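# Lift the weighted bar off its rack and hold it

## Task

Take hold of the weighted bar and raise the entire bar at least three finger-widths above where it rested on its rack, then keep it motionless in the air while still gripping it. At the end the bar must touch nothing other than the hand, and no motor of either hand may still report moving in hand_stopped_by, or the task fails.

## Robot and tools

ROBOT AND FRAME. Two arms, left_arm and right_arm, belong to a humanoid upper body on a stand past the table's -x edge (x = 0.18 m). World frame: z = 0 is the table top, +z up, +x across the table away from the robot, +y toward the robot's left. left_arm is on the +y side and carries a left hand; right_arm carries a right hand. Shoulders sit roughly 0.3 to 0.4 m above the table, about 0.10 m either side of centre; a hand point cannot get farther than 0.62 m from its shoulder. The body may be slightly turned or tilted, and reported positions get less accurate at long reach.

HAND POINT AXES. Each arm is steered by a hand point 0.05 m in front of the palm, where a pinch would meet. Its +z runs along the straight fingers (fingertips reach 0.06 to 0.07 m beyond it), +y leaves the palm, and +x runs across the palm: on the right hand away from the thumb, on the left hand toward the thumb. A wrist bracket on the little-finger side sticks out and can strike objects.

execute_actions(actions). actions is a list of up to 15 actions; each action is a list of up to 15 rows, one row per 1/30 s step, and a short table repeats its final row until 15 steps are used. An empty list just reports state and images. Every row is one flat list covering both arms: 28 numbers in [-1, 1], left first. For each arm: dx, dy, dz, rx, ry, rz, then little, ring, middle, index, thumb_bend, thumb_turn, force_limit, speed. dx to rz are an offset, not a pose, expressed in that hand point's own axes and measured from where the hand point was at the start of the action (for a call's first action, the last pose a result gave). Each row is counted from that same start, not from the row before. Scale: 1.0 equals 0.6 m or 180 degrees; rx, ry, rz form one rotation vector. Optionally 14 more numbers from 0 to 1 may follow: stiffness multipliers for the 7 joints of left_arm then the 7 of right_arm, lasting until changed. Per control step the commanded pose is cut to within 70 mm and 16 degrees of the measured one, so large offsets need several actions.

HAND NUMBERS (absolute targets, not offsets). little, ring, middle, index, thumb_bend: +1 straight, -1 fully curled. thumb_turn: +1 beside the palm, -1 across in front of it. A pinch is near index -0.22, thumb_bend -0.75, thumb_turn -0.57. force_limit maps -1..+1 to about 0..10 N at the fingertip (0..15 N for both thumb motors) and only stops closing motion. speed maps -1..+1 from barely moving to full (0.6 s per full travel). There is no keep-as-is value: to hold a hand steady, resend the eight numbers last used for it, or before any, its hand_measured plus hand_force_limit and hand_speed. With thumb_turn fully closed the whole hand can wrap a bar 0.035 to 0.08 m thick, lying across the palm on the wrist side of the hand point; turn the thumb before arriving. A motor moves only when its target changes by 0.01 or more, then locks on reaching target or force. Close at speed -0.9 or lower for a soft grip. To tighten, raise force_limit and send a target further closed than measured.

move(target, speed, blocking). target is one 28-number row as above (optionally 42), offsets from the pose in the latest result showing one; the hand numbers are sent at once. Both hand points travel straight lines that finish together in 0.5 to 10 s. speed is metres per second, 0.002 to 0.5, default 0.25; rotation is capped at twice that in rad/s. Paths ignore obstacles and the other arm. blocking=false returns after 0.5 s while motion continues; then use wait or stop before other commands. The move: line reports done, off_target, moving, held or fault, plus limits=paced (pose clipped) or limits=held (steps blocked), and each hand point's remaining distance.

wait(seconds): 0 to 10 s, arms keep their last command; wait(0) polls a running move. stop(): brakes a running move. zoom_image(camera, region): region [x0, y0, x1, y1] in pixels, at most 504 by 504, from cam_head, cam_high, cam_left_wrist or cam_right_wrist (all 504x504). show_instructions(): shows reference pages. finished_scene(scene): pass the current scene's number once the bar is held still; it cannot be undone.

RESULTS. Each arm's line gives end_effector_position (m) and end_effector_quat_wxyz in the world frame. Hand target lines show where the controller is heading. pose unreachable means a clearance check altered that arm's command. hand_measured, hand_stopped_by and hand_load_n have six entries in motor order; stopped words are moving, target, force, stalled, fault. Loads near 0 after lifting mean the bar slipped out. Joint torques are noisy drive outputs. Camera calibration lines appear when they change.

AVOID. Knocking anything off the table; the two arms striking or pressing on each other anywhere; fast impacts or pressing far past contact; drops and slips. A joint reaching its load limit (23.5 N m, wrist pitch and yaw 4.7 N m, held weight included) stops that arm for 10 s. Long heavy holding heats motors: MOTOR HOT warns at 90 °C and at 120 °C an OVER-TEMPERATURE FAULT drops the arm. Let fingers settle so none reads moving at the end.

Each tool is called after ">>>" as name([rows], argument=value, ...), one row to a line, values as JSON.

## Session

>>> execute_actions(actions=[])

>>> zoom_image(camera="cam_high", region=[110, 200, 390, 400])

Scene clock: 0.00 s.
left_arm: end_effector_position=(+0.2205, +0.1581, +0.3927) hand_measured=(+1.000, +1.000, +1.000, +1.000, +1.000, +1.000) hand_load_n=(+0.0, +0.0, +0.0, +0.0, +0.0, +0.0) hand_stopped_by=(target, target, target, target, target, target) hand_force_limit=0.00 hand_speed=-0.80 end_effector_quat_wxyz=(+0.131, +0.171, -0.017, +0.976) | right_arm: end_effector_position=(+0.1121, -0.1671, +0.4328) hand_measured=(+1.000, +1.000, +1.000, +1.000, +1.000, +1.000) hand_load_n=(+0.0, +0.0, +0.0, +0.0, +0.0, +0.0) hand_stopped_by=(target, target, target, target, target, target) hand_force_limit=0.00 hand_speed=-0.80 end_effector_quat_wxyz=(+0.995, -0.083, +0.037, +0.035)
Joint positions: left_arm=[-0.04   0.455  0.153 -0.376 -0.716 -1.023 -0.243] | right_arm=[-0.022 -0.526 -0.294 -0.613  0.743 -1.058  0.26 ]
Joint velocities: left_arm=[-0.002  0.     0.006  0.002 -0.006  0.     0.   ] | right_arm=[-0.002  0.002  0.006  0.002  0.     0.     0.   ]
Joint torques (N m, as the arm reports them, + toward a larger angle): no reading
Motor temperatures (°C, as the motors report them): left_arm=[36 42 47 38 37 30 29] | right_arm=[37 37 45 33 40 28 28]
Hand target (left_arm): +0.220, +0.158, +0.393; +0.131, +0.171, -0.017, +0.976
Hand target (right_arm): +0.112, -0.167, +0.433; +0.995, -0.083, +0.037, +0.035
Joint stiffness scale: left_arm=[1. 1. 1. 1. 1. 1. 1.] | right_arm=[1. 1. 1. 1. 1. 1. 1.]
camera_calibration (this result's frames):
cam_left_wrist: T_world_to_cam=[[0.384115, 0.922417, -0.0400298, -0.216628], [-0.910971, 0.371578, -0.179056, 0.222208], [-0.15029, 0.105244, 0.983024, -0.236991], [0, 0, 0, 1]] pos_world=[0.250018, 0.142195, 0.264084]
cam_right_wrist: T_world_to_cam=[[-0.214097, 0.968577, -0.126574, 0.242996], [-0.838327, -0.248704, -0.485134, 0.253398], [-0.501369, 0.00224475, 0.865231, -0.190721], [0, 0, 0, 1]] pos_world=[0.168833, -0.171911, 0.318707]

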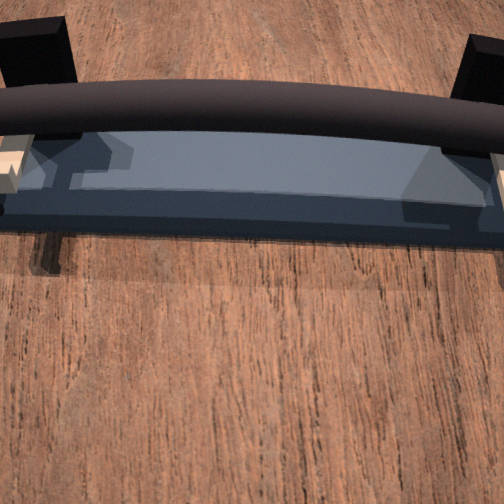

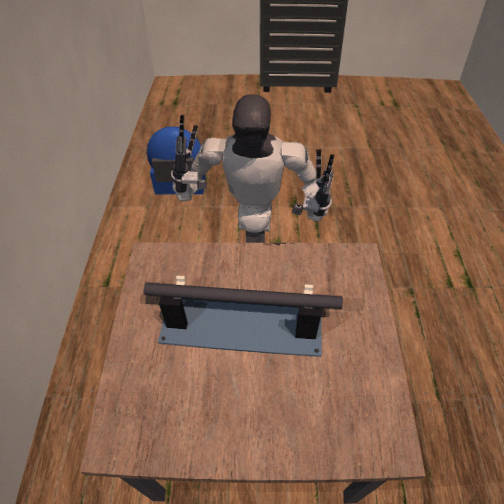

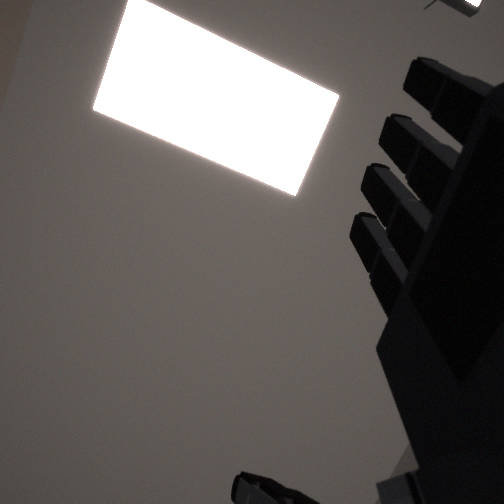

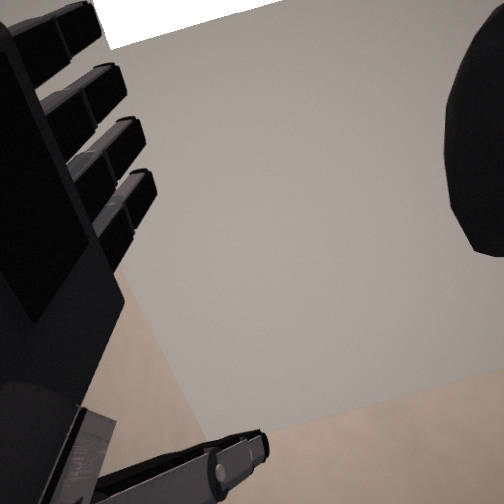

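Region (110, 200, 390, 400) of cam_high's 504x504 image, scaled by 1.800, with more detail than that image has; it fills the top 360 rows of this view, and the rest is white.

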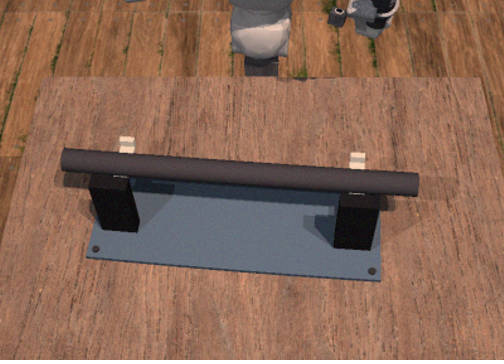

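>>> move(target=[-0.572,0.028,-0.207,-0.422,-0.516,0.343,1,1,1,1,1,-1,1,0.5,0.657,0.14,-0.386,-0.453,0.581,-0.237,1,1,1,1,1,-1,1,0.5], speed=0.4)

Scene clock: 4.70 s.
left_arm: end_effector_position=(+0.4855, +0.0728, +0.1683) hand_measured=(+1.000, +1.000, +1.000, +1.000, +1.000, -1.000) hand_load_n=(+0.0, +0.0, +0.0, +0.0, +0.0, +0.0) hand_stopped_by=(target, target, target, target, target, target) hand_force_limit=1.00 hand_speed=0.50 end_effector_quat_wxyz=(-0.274, +0.629, -0.655, +0.317) | right_arm: end_effector_position=(+0.4771, -0.0865, +0.1528) hand_measured=(+1.000, +1.000, +1.000, +1.000, +1.000, -1.000) hand_load_n=(+0.0, +0.0, +0.0, +0.0, +0.0, +0.0) hand_stopped_by=(target, target, target, target, target, target) hand_force_limit=1.00 hand_speed=0.50 end_effector_quat_wxyz=(-0.286, +0.619, -0.674, +0.285)
Joint positions: left_arm=[-1.545  0.907 -1.011  0.187  0.211  0.788 -0.895] | right_arm=[-1.589 -0.582  1.001  0.394 -0.338  0.829  0.928]
Joint velocities: left_arm=[ 0.     0.008 -0.012 -0.003  0.017  0.     0.   ] | right_arm=[ 0.003  0.011 -0.006  0.006 -0.008 -0.011  0.017]
Joint torques (N m, as the arm reports them, + toward a larger angle): left_arm=[-7.4   2.29  2.    0.1   1.   -0.1   0.7 ] | right_arm=[-4.44 -2.93 -2.4  -0.78 -0.98 -0.17 -0.41]
Motor temperatures (°C, as the motors report them): left_arm=[36 43 48 38 37 30 29] | right_arm=[38 37 45 33 40 28 28]
Hand target (left_arm): +0.485, +0.072, +0.168; -0.274, +0.628, -0.656, +0.316
Hand target (right_arm): +0.477, -0.086, +0.153; -0.286, +0.619, -0.673, +0.285
Off the commanded pose (left_arm): 0.011 m, 3 deg.
Off the commanded pose (right_arm): 0.014 m, 3 deg.
Joint stiffness scale: left_arm=[1. 1. 1. 1. 1. 1. 1.] | right_arm=[1. 1. 1. 1. 1. 1. 1.]
joint sent to its limit (right arm) — the command would take joint 1 (shoulder pitch) past its lower limit, so that joint was sent only as far as its limit.
move: off_target (left_arm, right_arm)
camera_calibration (this result's frames):
cam_left_wrist: T_world_to_cam=[[0.666099, 0.123386, 0.735586, -0.457974], [-0.346055, -0.822523, 0.451334, 0.161748], [0.660725, -0.555187, -0.505183, -0.0628193], [0, 0, 0, 1]] pos_world=[0.402536, 0.154673, 0.232142]
cam_right_wrist: T_world_to_cam=[[-0.637762, 0.211535, -0.740616, 0.438083], [-0.299108, 0.818066, 0.491225, 0.129453], [0.709785, 0.534809, -0.458459, -0.095138], [0, 0, 0, 1]] pos_world=[0.385641, -0.147691, 0.217244]

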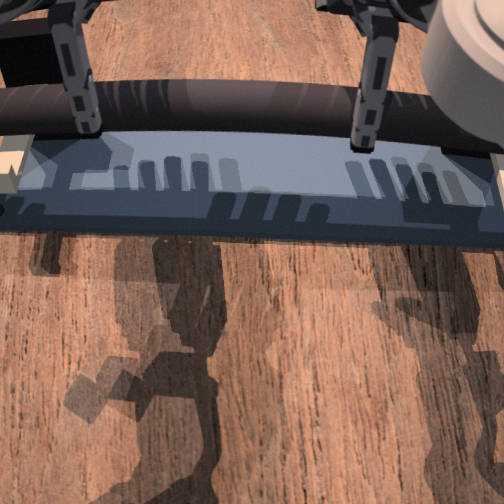

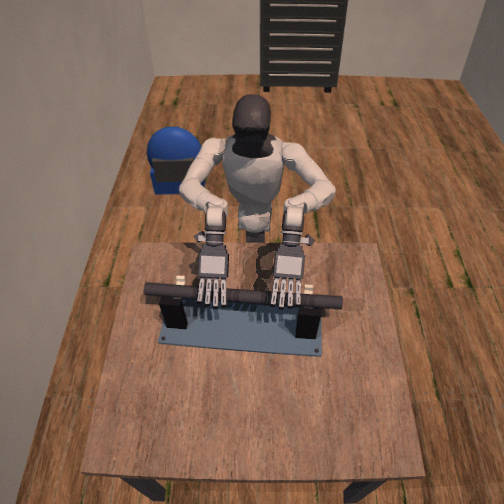

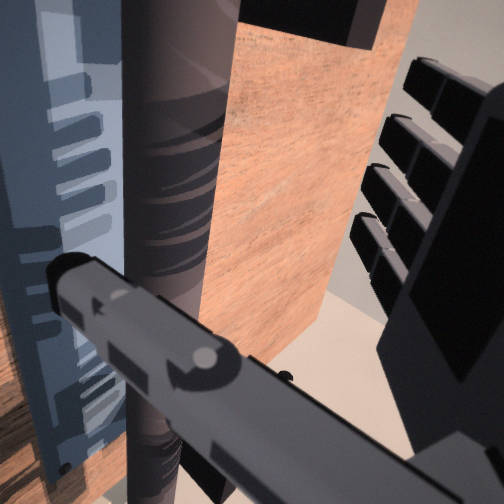

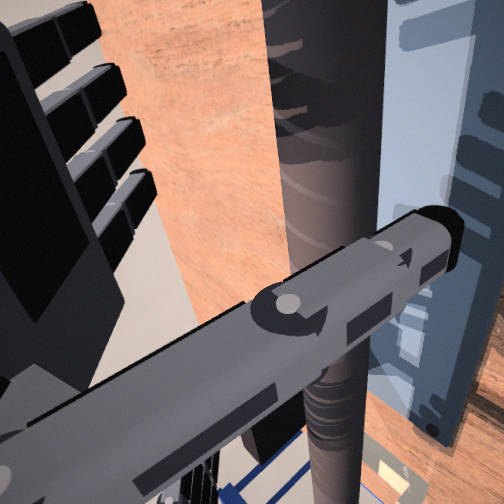

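>>> move(target=[0.007,0.098,0.101,0.002,0,0.017,1,1,1,1,1,-1,1,0.5,0.022,0.078,0.084,0.013,0.012,-0.003,1,1,1,1,1,-1,1,0.5], speed=0.09)

Scene clock: 6.60 s.
left_arm: end_effector_position=(+0.4933, +0.0654, +0.0831) hand_measured=(+1.000, +1.000, +1.000, +1.000, +1.000, -1.000) hand_load_n=(+0.0, +0.0, +0.0, +0.0, +0.0, +0.0) hand_stopped_by=(target, target, target, target, target, target) hand_force_limit=1.00 hand_speed=0.50 end_effector_quat_wxyz=(-0.284, +0.611, -0.671, +0.308) | right_arm: end_effector_position=(+0.4820, -0.1008, +0.0820) hand_measured=(+1.000, +1.000, +1.000, +1.000, +1.000, -1.000) hand_load_n=(+0.0, +0.0, +0.0, +0.0, +0.0, +0.0) hand_stopped_by=(target, target, target, target, target, target) hand_force_limit=1.00 hand_speed=0.50 end_effector_quat_wxyz=(-0.282, +0.608, -0.674, +0.310)
Joint positions: left_arm=[-1.369  0.752 -1.071  0.357  0.227  0.687 -0.634] | right_arm=[-1.396 -0.515  1.019  0.463 -0.348  0.8    0.674]
Joint velocities: left_arm=[ 0.    -0.017  0.012  0.003  0.011 -0.002  0.001] | right_arm=[-0.014  0.008  0.005 -0.002  0.003  0.    -0.001]
Joint torques (N m, as the arm reports them, + toward a larger angle): left_arm=[-7.57  2.45  1.9  -0.16  1.02 -0.06  0.91] | right_arm=[-4.41 -2.78 -1.63 -0.79 -0.94 -0.09 -0.58]
Motor temperatures (°C, as the motors report them): left_arm=[38 43 48 38 37 30 29] | right_arm=[40 37 45 33 40 28 28]
Hand target (left_arm): +0.494, +0.065, +0.084; +0.286, -0.609, +0.672, -0.309
Hand target (right_arm): +0.483, -0.100, +0.083; +0.283, -0.609, +0.672, -0.312
Off the commanded pose (left_arm): 0.002 m, 0 deg.
Off the commanded pose (right_arm): 0.003 m, 1 deg.
Joint stiffness scale: left_arm=[1. 1. 1. 1. 1. 1. 1.] | right_arm=[1. 1. 1. 1. 1. 1. 1.]
move: done
camera_calibration (this result's frames):
cam_left_wrist: T_world_to_cam=[[0.666047, 0.0681769, 0.742788, -0.396543], [-0.375548, -0.829743, 0.412906, 0.215003], [0.644473, -0.553967, -0.527044, -0.105414], [0, 0, 0, 1]] pos_world=[0.412797, 0.147037, 0.150214]
cam_right_wrist: T_world_to_cam=[[-0.607235, 0.206342, -0.767261, 0.378737], [-0.288523, 0.842497, 0.454922, 0.177669], [0.740284, 0.497616, -0.452059, -0.142346], [0, 0, 0, 1]] pos_world=[0.38662, -0.157001, 0.145416]

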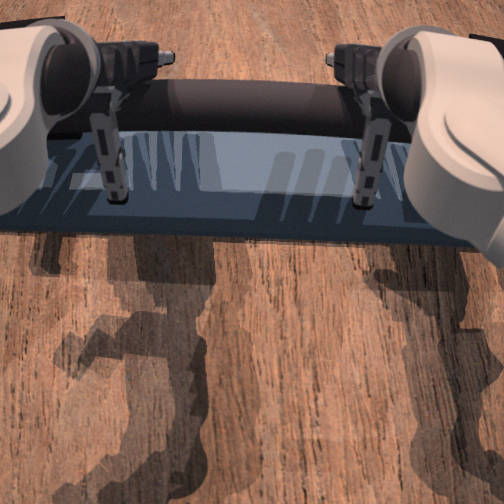

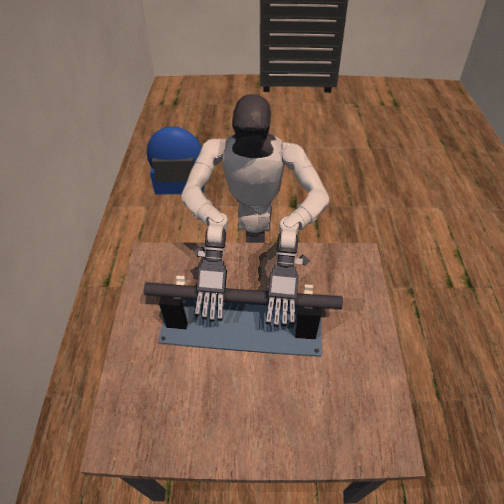

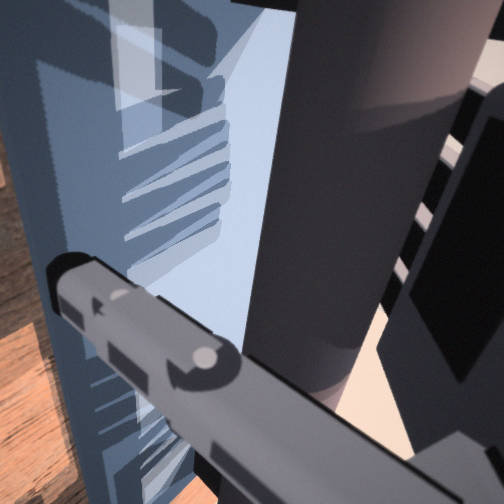

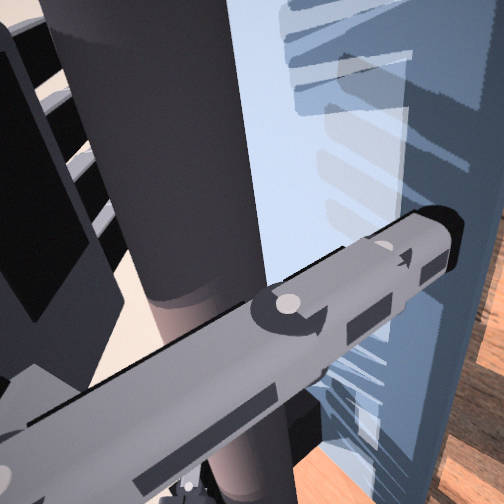

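Last time the seated height was about 2 cm lower, so I'll go deeper before closing.

>>> move(target=[0,0.011,0.033,0,0,0,0.7,0.7,0.7,0.7,1,-1,1,-0.5,0,0.014,0.033,0,0,0,0.7,0.7,0.7,0.7,1,-1,1,-0.5], speed=0.04)

>>> execute_actions([
  [[0,0.003,0,0,0,0,-1,-1,-1,-1,1,-1,1,-0.2,0,0.003,0,0,0,0,-1,-1,-1,-1,1,-1,1,-0.2]],
  [[0,0.005,0,0,0,0,-1,-1,-1,-1,0.7,-1,1,-0.2,0,0.005,0,0,0,0,-1,-1,-1,-1,0.7,-1,1,-0.2]],
  [[0,0,0,0,0,0,-0.97,-0.97,-0.97,-0.97,-1,-1,1,-0.2,0,0,0,0,0,0,-0.97,-0.97,-0.97,-0.97,-1,-1,1,-0.2]],
  [[0,0,0,0,0,0,-1,-1,-1,-1,-0.97,-1,1,-0.5,0,0,0,0,0,0,-1,-1,-1,-1,-0.97,-1,1,-0.5]],
])

Scene clock: 12.13 s.
left_arm: end_effector_position=(+0.5063, +0.0644, +0.0690) hand_measured=(+0.700, +0.700, +0.700, +0.700, +1.000, -1.000) hand_load_n=(+0.0, +0.0, +0.0, +0.0, +0.0, +0.0) hand_stopped_by=(target, target, target, target, target, target) hand_force_limit=1.00 hand_speed=-0.50 end_effector_quat_wxyz=(-0.287, +0.611, -0.669, +0.311) | right_arm: end_effector_position=(+0.4931, -0.1032, +0.0649) hand_measured=(+0.700, +0.700, +0.700, +0.700, +1.000, -1.000) hand_load_n=(+0.0, +0.0, +0.0, +0.0, +0.0, +0.0) hand_stopped_by=(target, target, target, target, target, target) hand_force_limit=1.00 hand_speed=-0.50 end_effector_quat_wxyz=(-0.284, +0.607, -0.673, +0.314)
Joint positions: left_arm=[-1.37   0.672 -1.073  0.545  0.227  0.579 -0.571] | right_arm=[-1.388 -0.441  1.004  0.654 -0.346  0.682  0.591]
Joint velocities: left_arm=[ 0.017 -0.006 -0.005  0.003  0.014 -0.004  0.   ] | right_arm=[-0.008  0.014  0.    -0.003  0.008 -0.005  0.   ]
Joint torques (N m, as the arm reports them, + toward a larger angle): left_arm=[-7.16  2.34  1.51 -0.24  0.67 -0.08  0.67] | right_arm=[-4.41 -2.98 -1.8  -1.07 -0.48 -0.12 -0.44]
Motor temperatures (°C, as the motors report them): left_arm=[41 43 48 38 37 30 29] | right_arm=[44 37 46 33 40 28 28]
Hand target (left_arm): +0.504, +0.064, +0.065; +0.284, -0.611, +0.672, -0.307
Hand target (right_arm): +0.491, -0.102, +0.062; +0.283, -0.607, +0.675, -0.309
Off the commanded pose (left_arm): 0.004 m, 1 deg.
Off the commanded pose (right_arm): 0.003 m, 1 deg.
Joint stiffness scale: left_arm=[1. 1. 1. 1. 1. 1. 1.] | right_arm=[1. 1. 1. 1. 1. 1. 1.]
move: off_target (left_arm)
camera_calibration (this result's frames):
cam_left_wrist: T_world_to_cam=[[0.659025, 0.0705454, 0.748805, -0.391638], [-0.37772, -0.829892, 0.410617, 0.226145], [0.650394, -0.553446, -0.520273, -0.125247], [0, 0, 0, 1]] pos_world=[0.424979, 0.145987, 0.135238]
cam_right_wrist: T_world_to_cam=[[-0.600042, 0.204905, -0.773281, 0.369528], [-0.291088, 0.844449, 0.449638, 0.192561], [0.745129, 0.494894, -0.447059, -0.160103], [0, 0, 0, 1]] pos_world=[0.397082, -0.159092, 0.12759]

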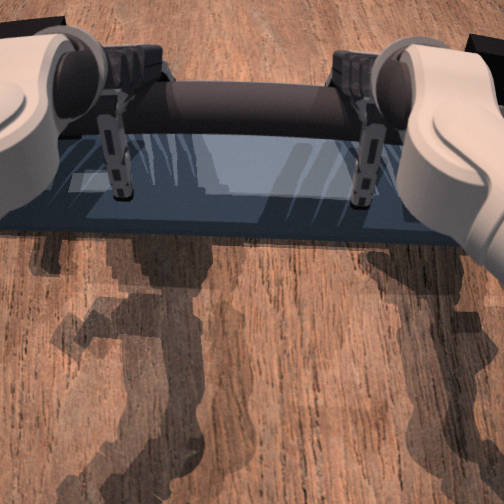

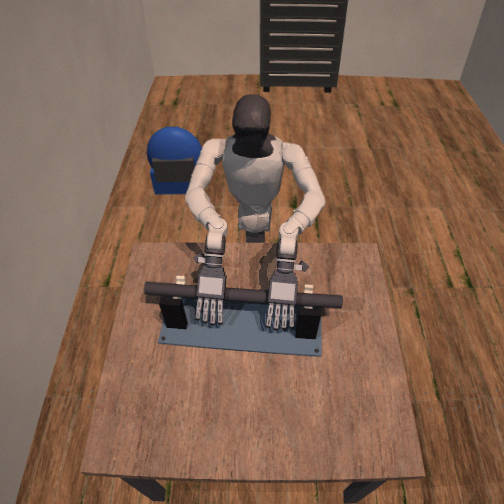

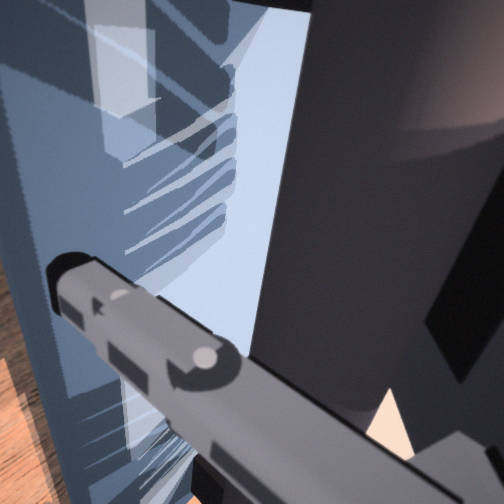

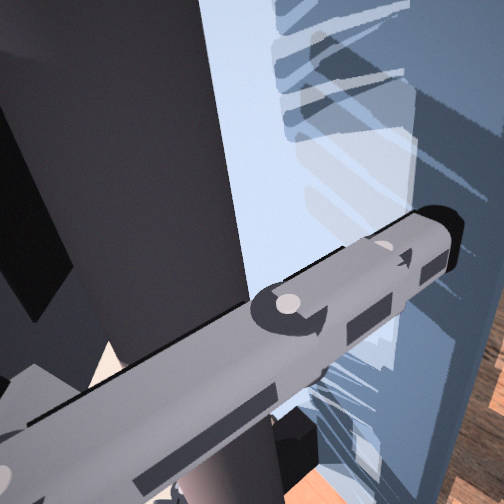

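Scene clock: 14.13 s.
left_arm: end_effector_position=(+0.4993, +0.0629, +0.0593) hand_measured=(-0.854, -0.820, -0.814, -0.808, +0.338, -1.000) hand_load_n=(+11.5, +10.0, +10.0, +10.0, +15.0, +2.5) hand_stopped_by=(force, force, force, force, force, target) hand_force_limit=1.00 hand_speed=-0.50 end_effector_quat_wxyz=(-0.278, +0.613, -0.673, +0.307) | right_arm: end_effector_position=(+0.4854, -0.1000, +0.0552) hand_measured=(-0.832, -0.812, -0.816, -0.822, +0.362, -1.000) hand_load_n=(+12.0, +10.5, +11.0, +12.0, +15.5, +2.0) hand_stopped_by=(force, force, force, force, force, target) hand_force_limit=1.00 hand_speed=-0.50 end_effector_quat_wxyz=(-0.281, +0.609, -0.678, +0.301)
Joint positions: left_arm=[-1.345  0.673 -1.076  0.523  0.219  0.586 -0.563] | right_arm=[-1.362 -0.444  1.004  0.629 -0.332  0.691  0.59 ]
Joint velocities: left_arm=[-0.005  0.009  0.011 -0.005 -0.005  0.     0.   ] | right_arm=[-0.005 -0.008 -0.011 -0.003  0.002  0.     0.   ]
Joint torques (N m, as the arm reports them, + toward a larger angle): left_arm=[-7.43  2.44  1.82 -0.39  0.71  0.12  0.75] | right_arm=[-4.27 -2.7  -1.64 -1.25 -0.6   0.08 -0.49]
Motor temperatures (°C, as the motors report them): left_arm=[43 43 48 38 37 30 29] | right_arm=[45 38 46 33 40 28 28]
Hand target (left_arm): +0.499, +0.063, +0.059; +0.278, -0.613, +0.673, -0.307
Hand target (right_arm): +0.485, -0.100, +0.055; +0.281, -0.609, +0.678, -0.301
Off the commanded pose (left_arm): 0.000 m, 0 deg.
Off the commanded pose (right_arm): 0.000 m, 0 deg.
Joint stiffness scale: left_arm=[1. 1. 1. 1. 1. 1. 1.] | right_arm=[1. 1. 1. 1. 1. 1. 1.]
camera_calibration (this result's frames):
cam_left_wrist: T_world_to_cam=[[0.673591, 0.0703959, 0.735744, -0.386181], [-0.374104, -0.826046, 0.421537, 0.223602], [0.637433, -0.559189, -0.530082, -0.119155], [0, 0, 0, 1]] pos_world=[0.419732, 0.145261, 0.126712]
cam_right_wrist: T_world_to_cam=[[-0.619475, 0.215115, -0.754968, 0.36622], [-0.282553, 0.836167, 0.470095, 0.185856], [0.732404, 0.50453, -0.457203, -0.152605], [0, 0, 0, 1]] pos_world=[0.391146, -0.157192, 0.119343]

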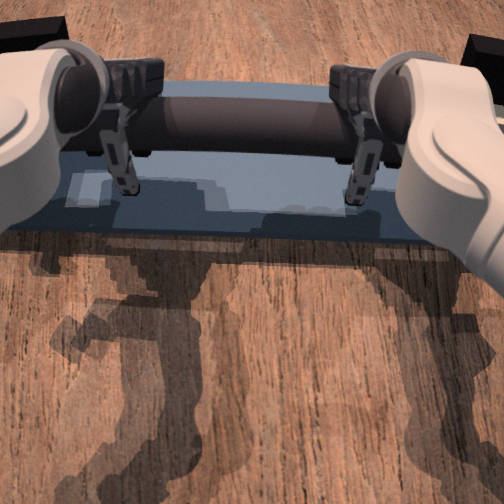

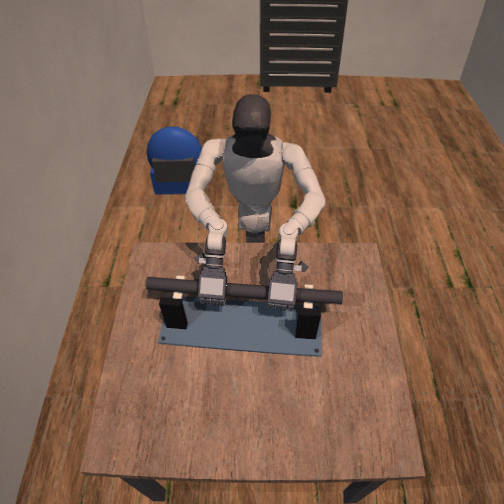

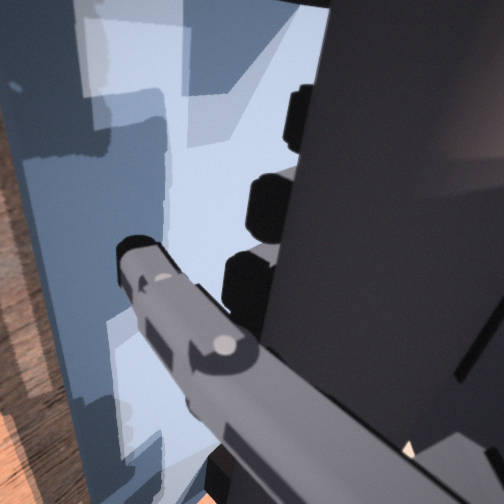

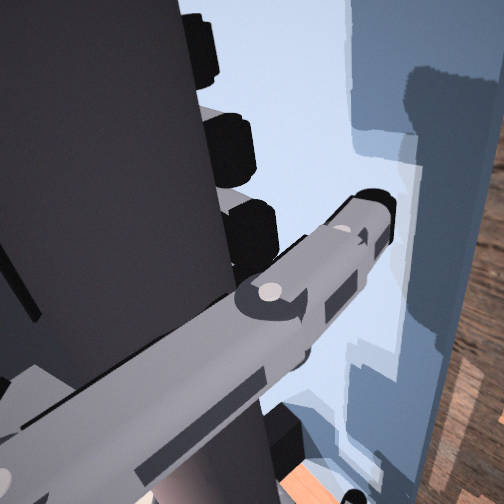

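>>> move(target=[0,-0.142,-0.106,0.06,0,0,-1,-1,-1,-1,-0.97,-1,1,-0.5,-0.002,-0.142,-0.107,0.06,0,0,-1,-1,-1,-1,-0.97,-1,1,-0.5], speed=0.065)

Scene clock: 17.50 s.
left_arm: end_effector_position=(+0.5062, +0.0621, +0.1678) hand_measured=(-0.854, -0.820, -0.814, -0.808, +0.338, -1.000) hand_load_n=(+9.5, +9.5, +12.0, +14.0, +13.5, +4.5) hand_stopped_by=(force, force, force, force, force, target) hand_force_limit=1.00 hand_speed=-0.50 end_effector_quat_wxyz=(-0.331, +0.583, -0.640, +0.375) | right_arm: end_effector_position=(+0.4936, -0.0993, +0.1645) hand_measured=(-0.832, -0.812, -0.816, -0.822, +0.362, -1.000) hand_load_n=(+10.5, +10.0, +11.5, +14.0, +15.0, +2.5) hand_stopped_by=(force, force, force, force, force, target) hand_force_limit=1.00 hand_speed=-0.50 end_effector_quat_wxyz=(-0.339, +0.581, -0.645, +0.362)
Joint positions: left_arm=[-1.482  0.895 -1.039  0.116  0.219  0.811 -0.648] | right_arm=[-1.517 -0.649  1.026  0.201 -0.361  0.961  0.722]
Joint velocities: left_arm=[-0.021 -0.011  0.     0.009  0.     0.     0.   ] | right_arm=[-0.011 -0.005 -0.009  0.     0.005  0.005  0.   ]
Joint torques (N m, as the arm reports them, + toward a larger angle): left_arm=[-12.73   2.83   6.74  -0.69   1.85   0.82   3.  ] | right_arm=[-8.14 -3.9  -4.59 -1.76 -1.68  0.55 -1.93]
Motor temperatures (°C, as the motors report them): left_arm=[48 43 50 39 37 30 31] | right_arm=[50 38 47 33 40 28 29]
Hand target (left_arm): +0.506, +0.063, +0.166; +0.333, -0.586, +0.639, -0.372
Hand target (right_arm): +0.493, -0.098, +0.163; +0.337, -0.583, +0.643, -0.365
Off the commanded pose (left_arm): 0.003 m, 1 deg.
Off the commanded pose (right_arm): 0.003 m, 0 deg.
Joint stiffness scale: left_arm=[1. 1. 1. 1. 1. 1. 1.] | right_arm=[1. 1. 1. 1. 1. 1. 1.]
move: done
camera_calibration (this result's frames):
cam_left_wrist: T_world_to_cam=[[0.521484, 0.0921472, 0.848271, -0.413842], [-0.453438, -0.812228, 0.366988, 0.228197], [0.722806, -0.576017, -0.38178, -0.133595], [0, 0, 0, 1]] pos_world=[0.415848, 0.146529, 0.216301]
cam_right_wrist: T_world_to_cam=[[-0.46625, 0.199465, -0.861873, 0.394058], [-0.366853, 0.842938, 0.393541, 0.191059], [0.805003, 0.499669, -0.319846, -0.167922], [0, 0, 0, 1]] pos_world=[0.388998, -0.155746, 0.210729]

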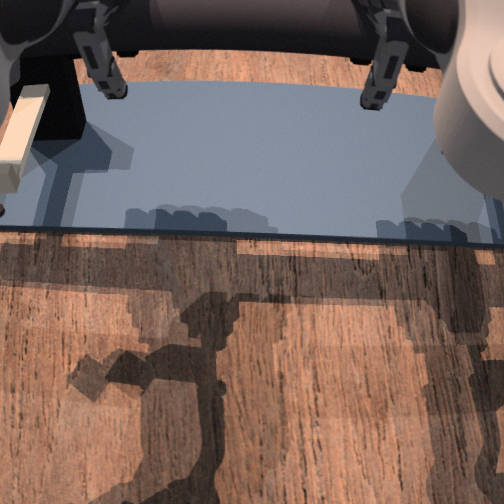

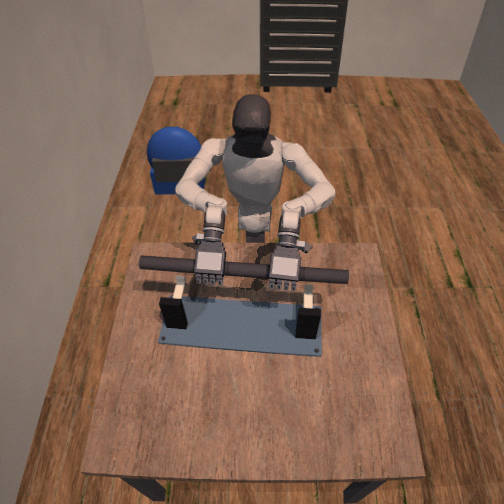

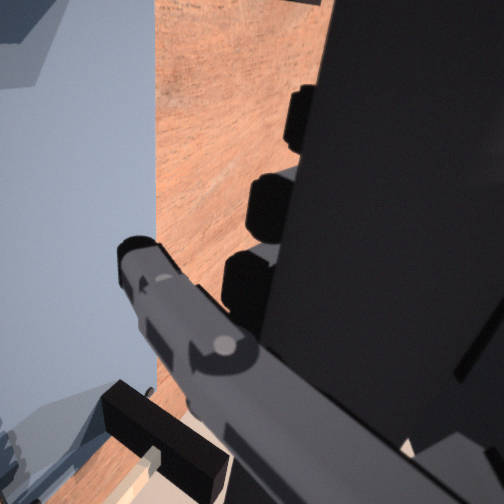

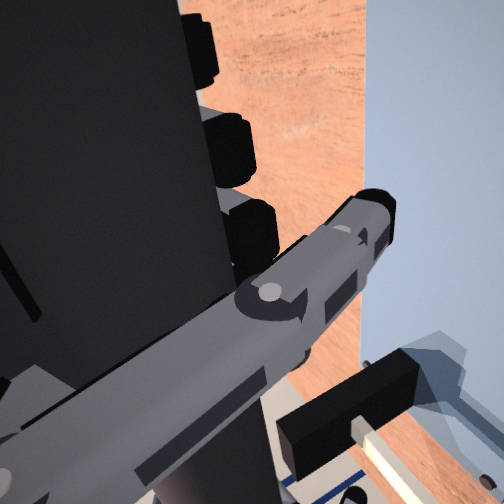

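>>> finished_scene(scene=2)

The scene is finished: the task was done.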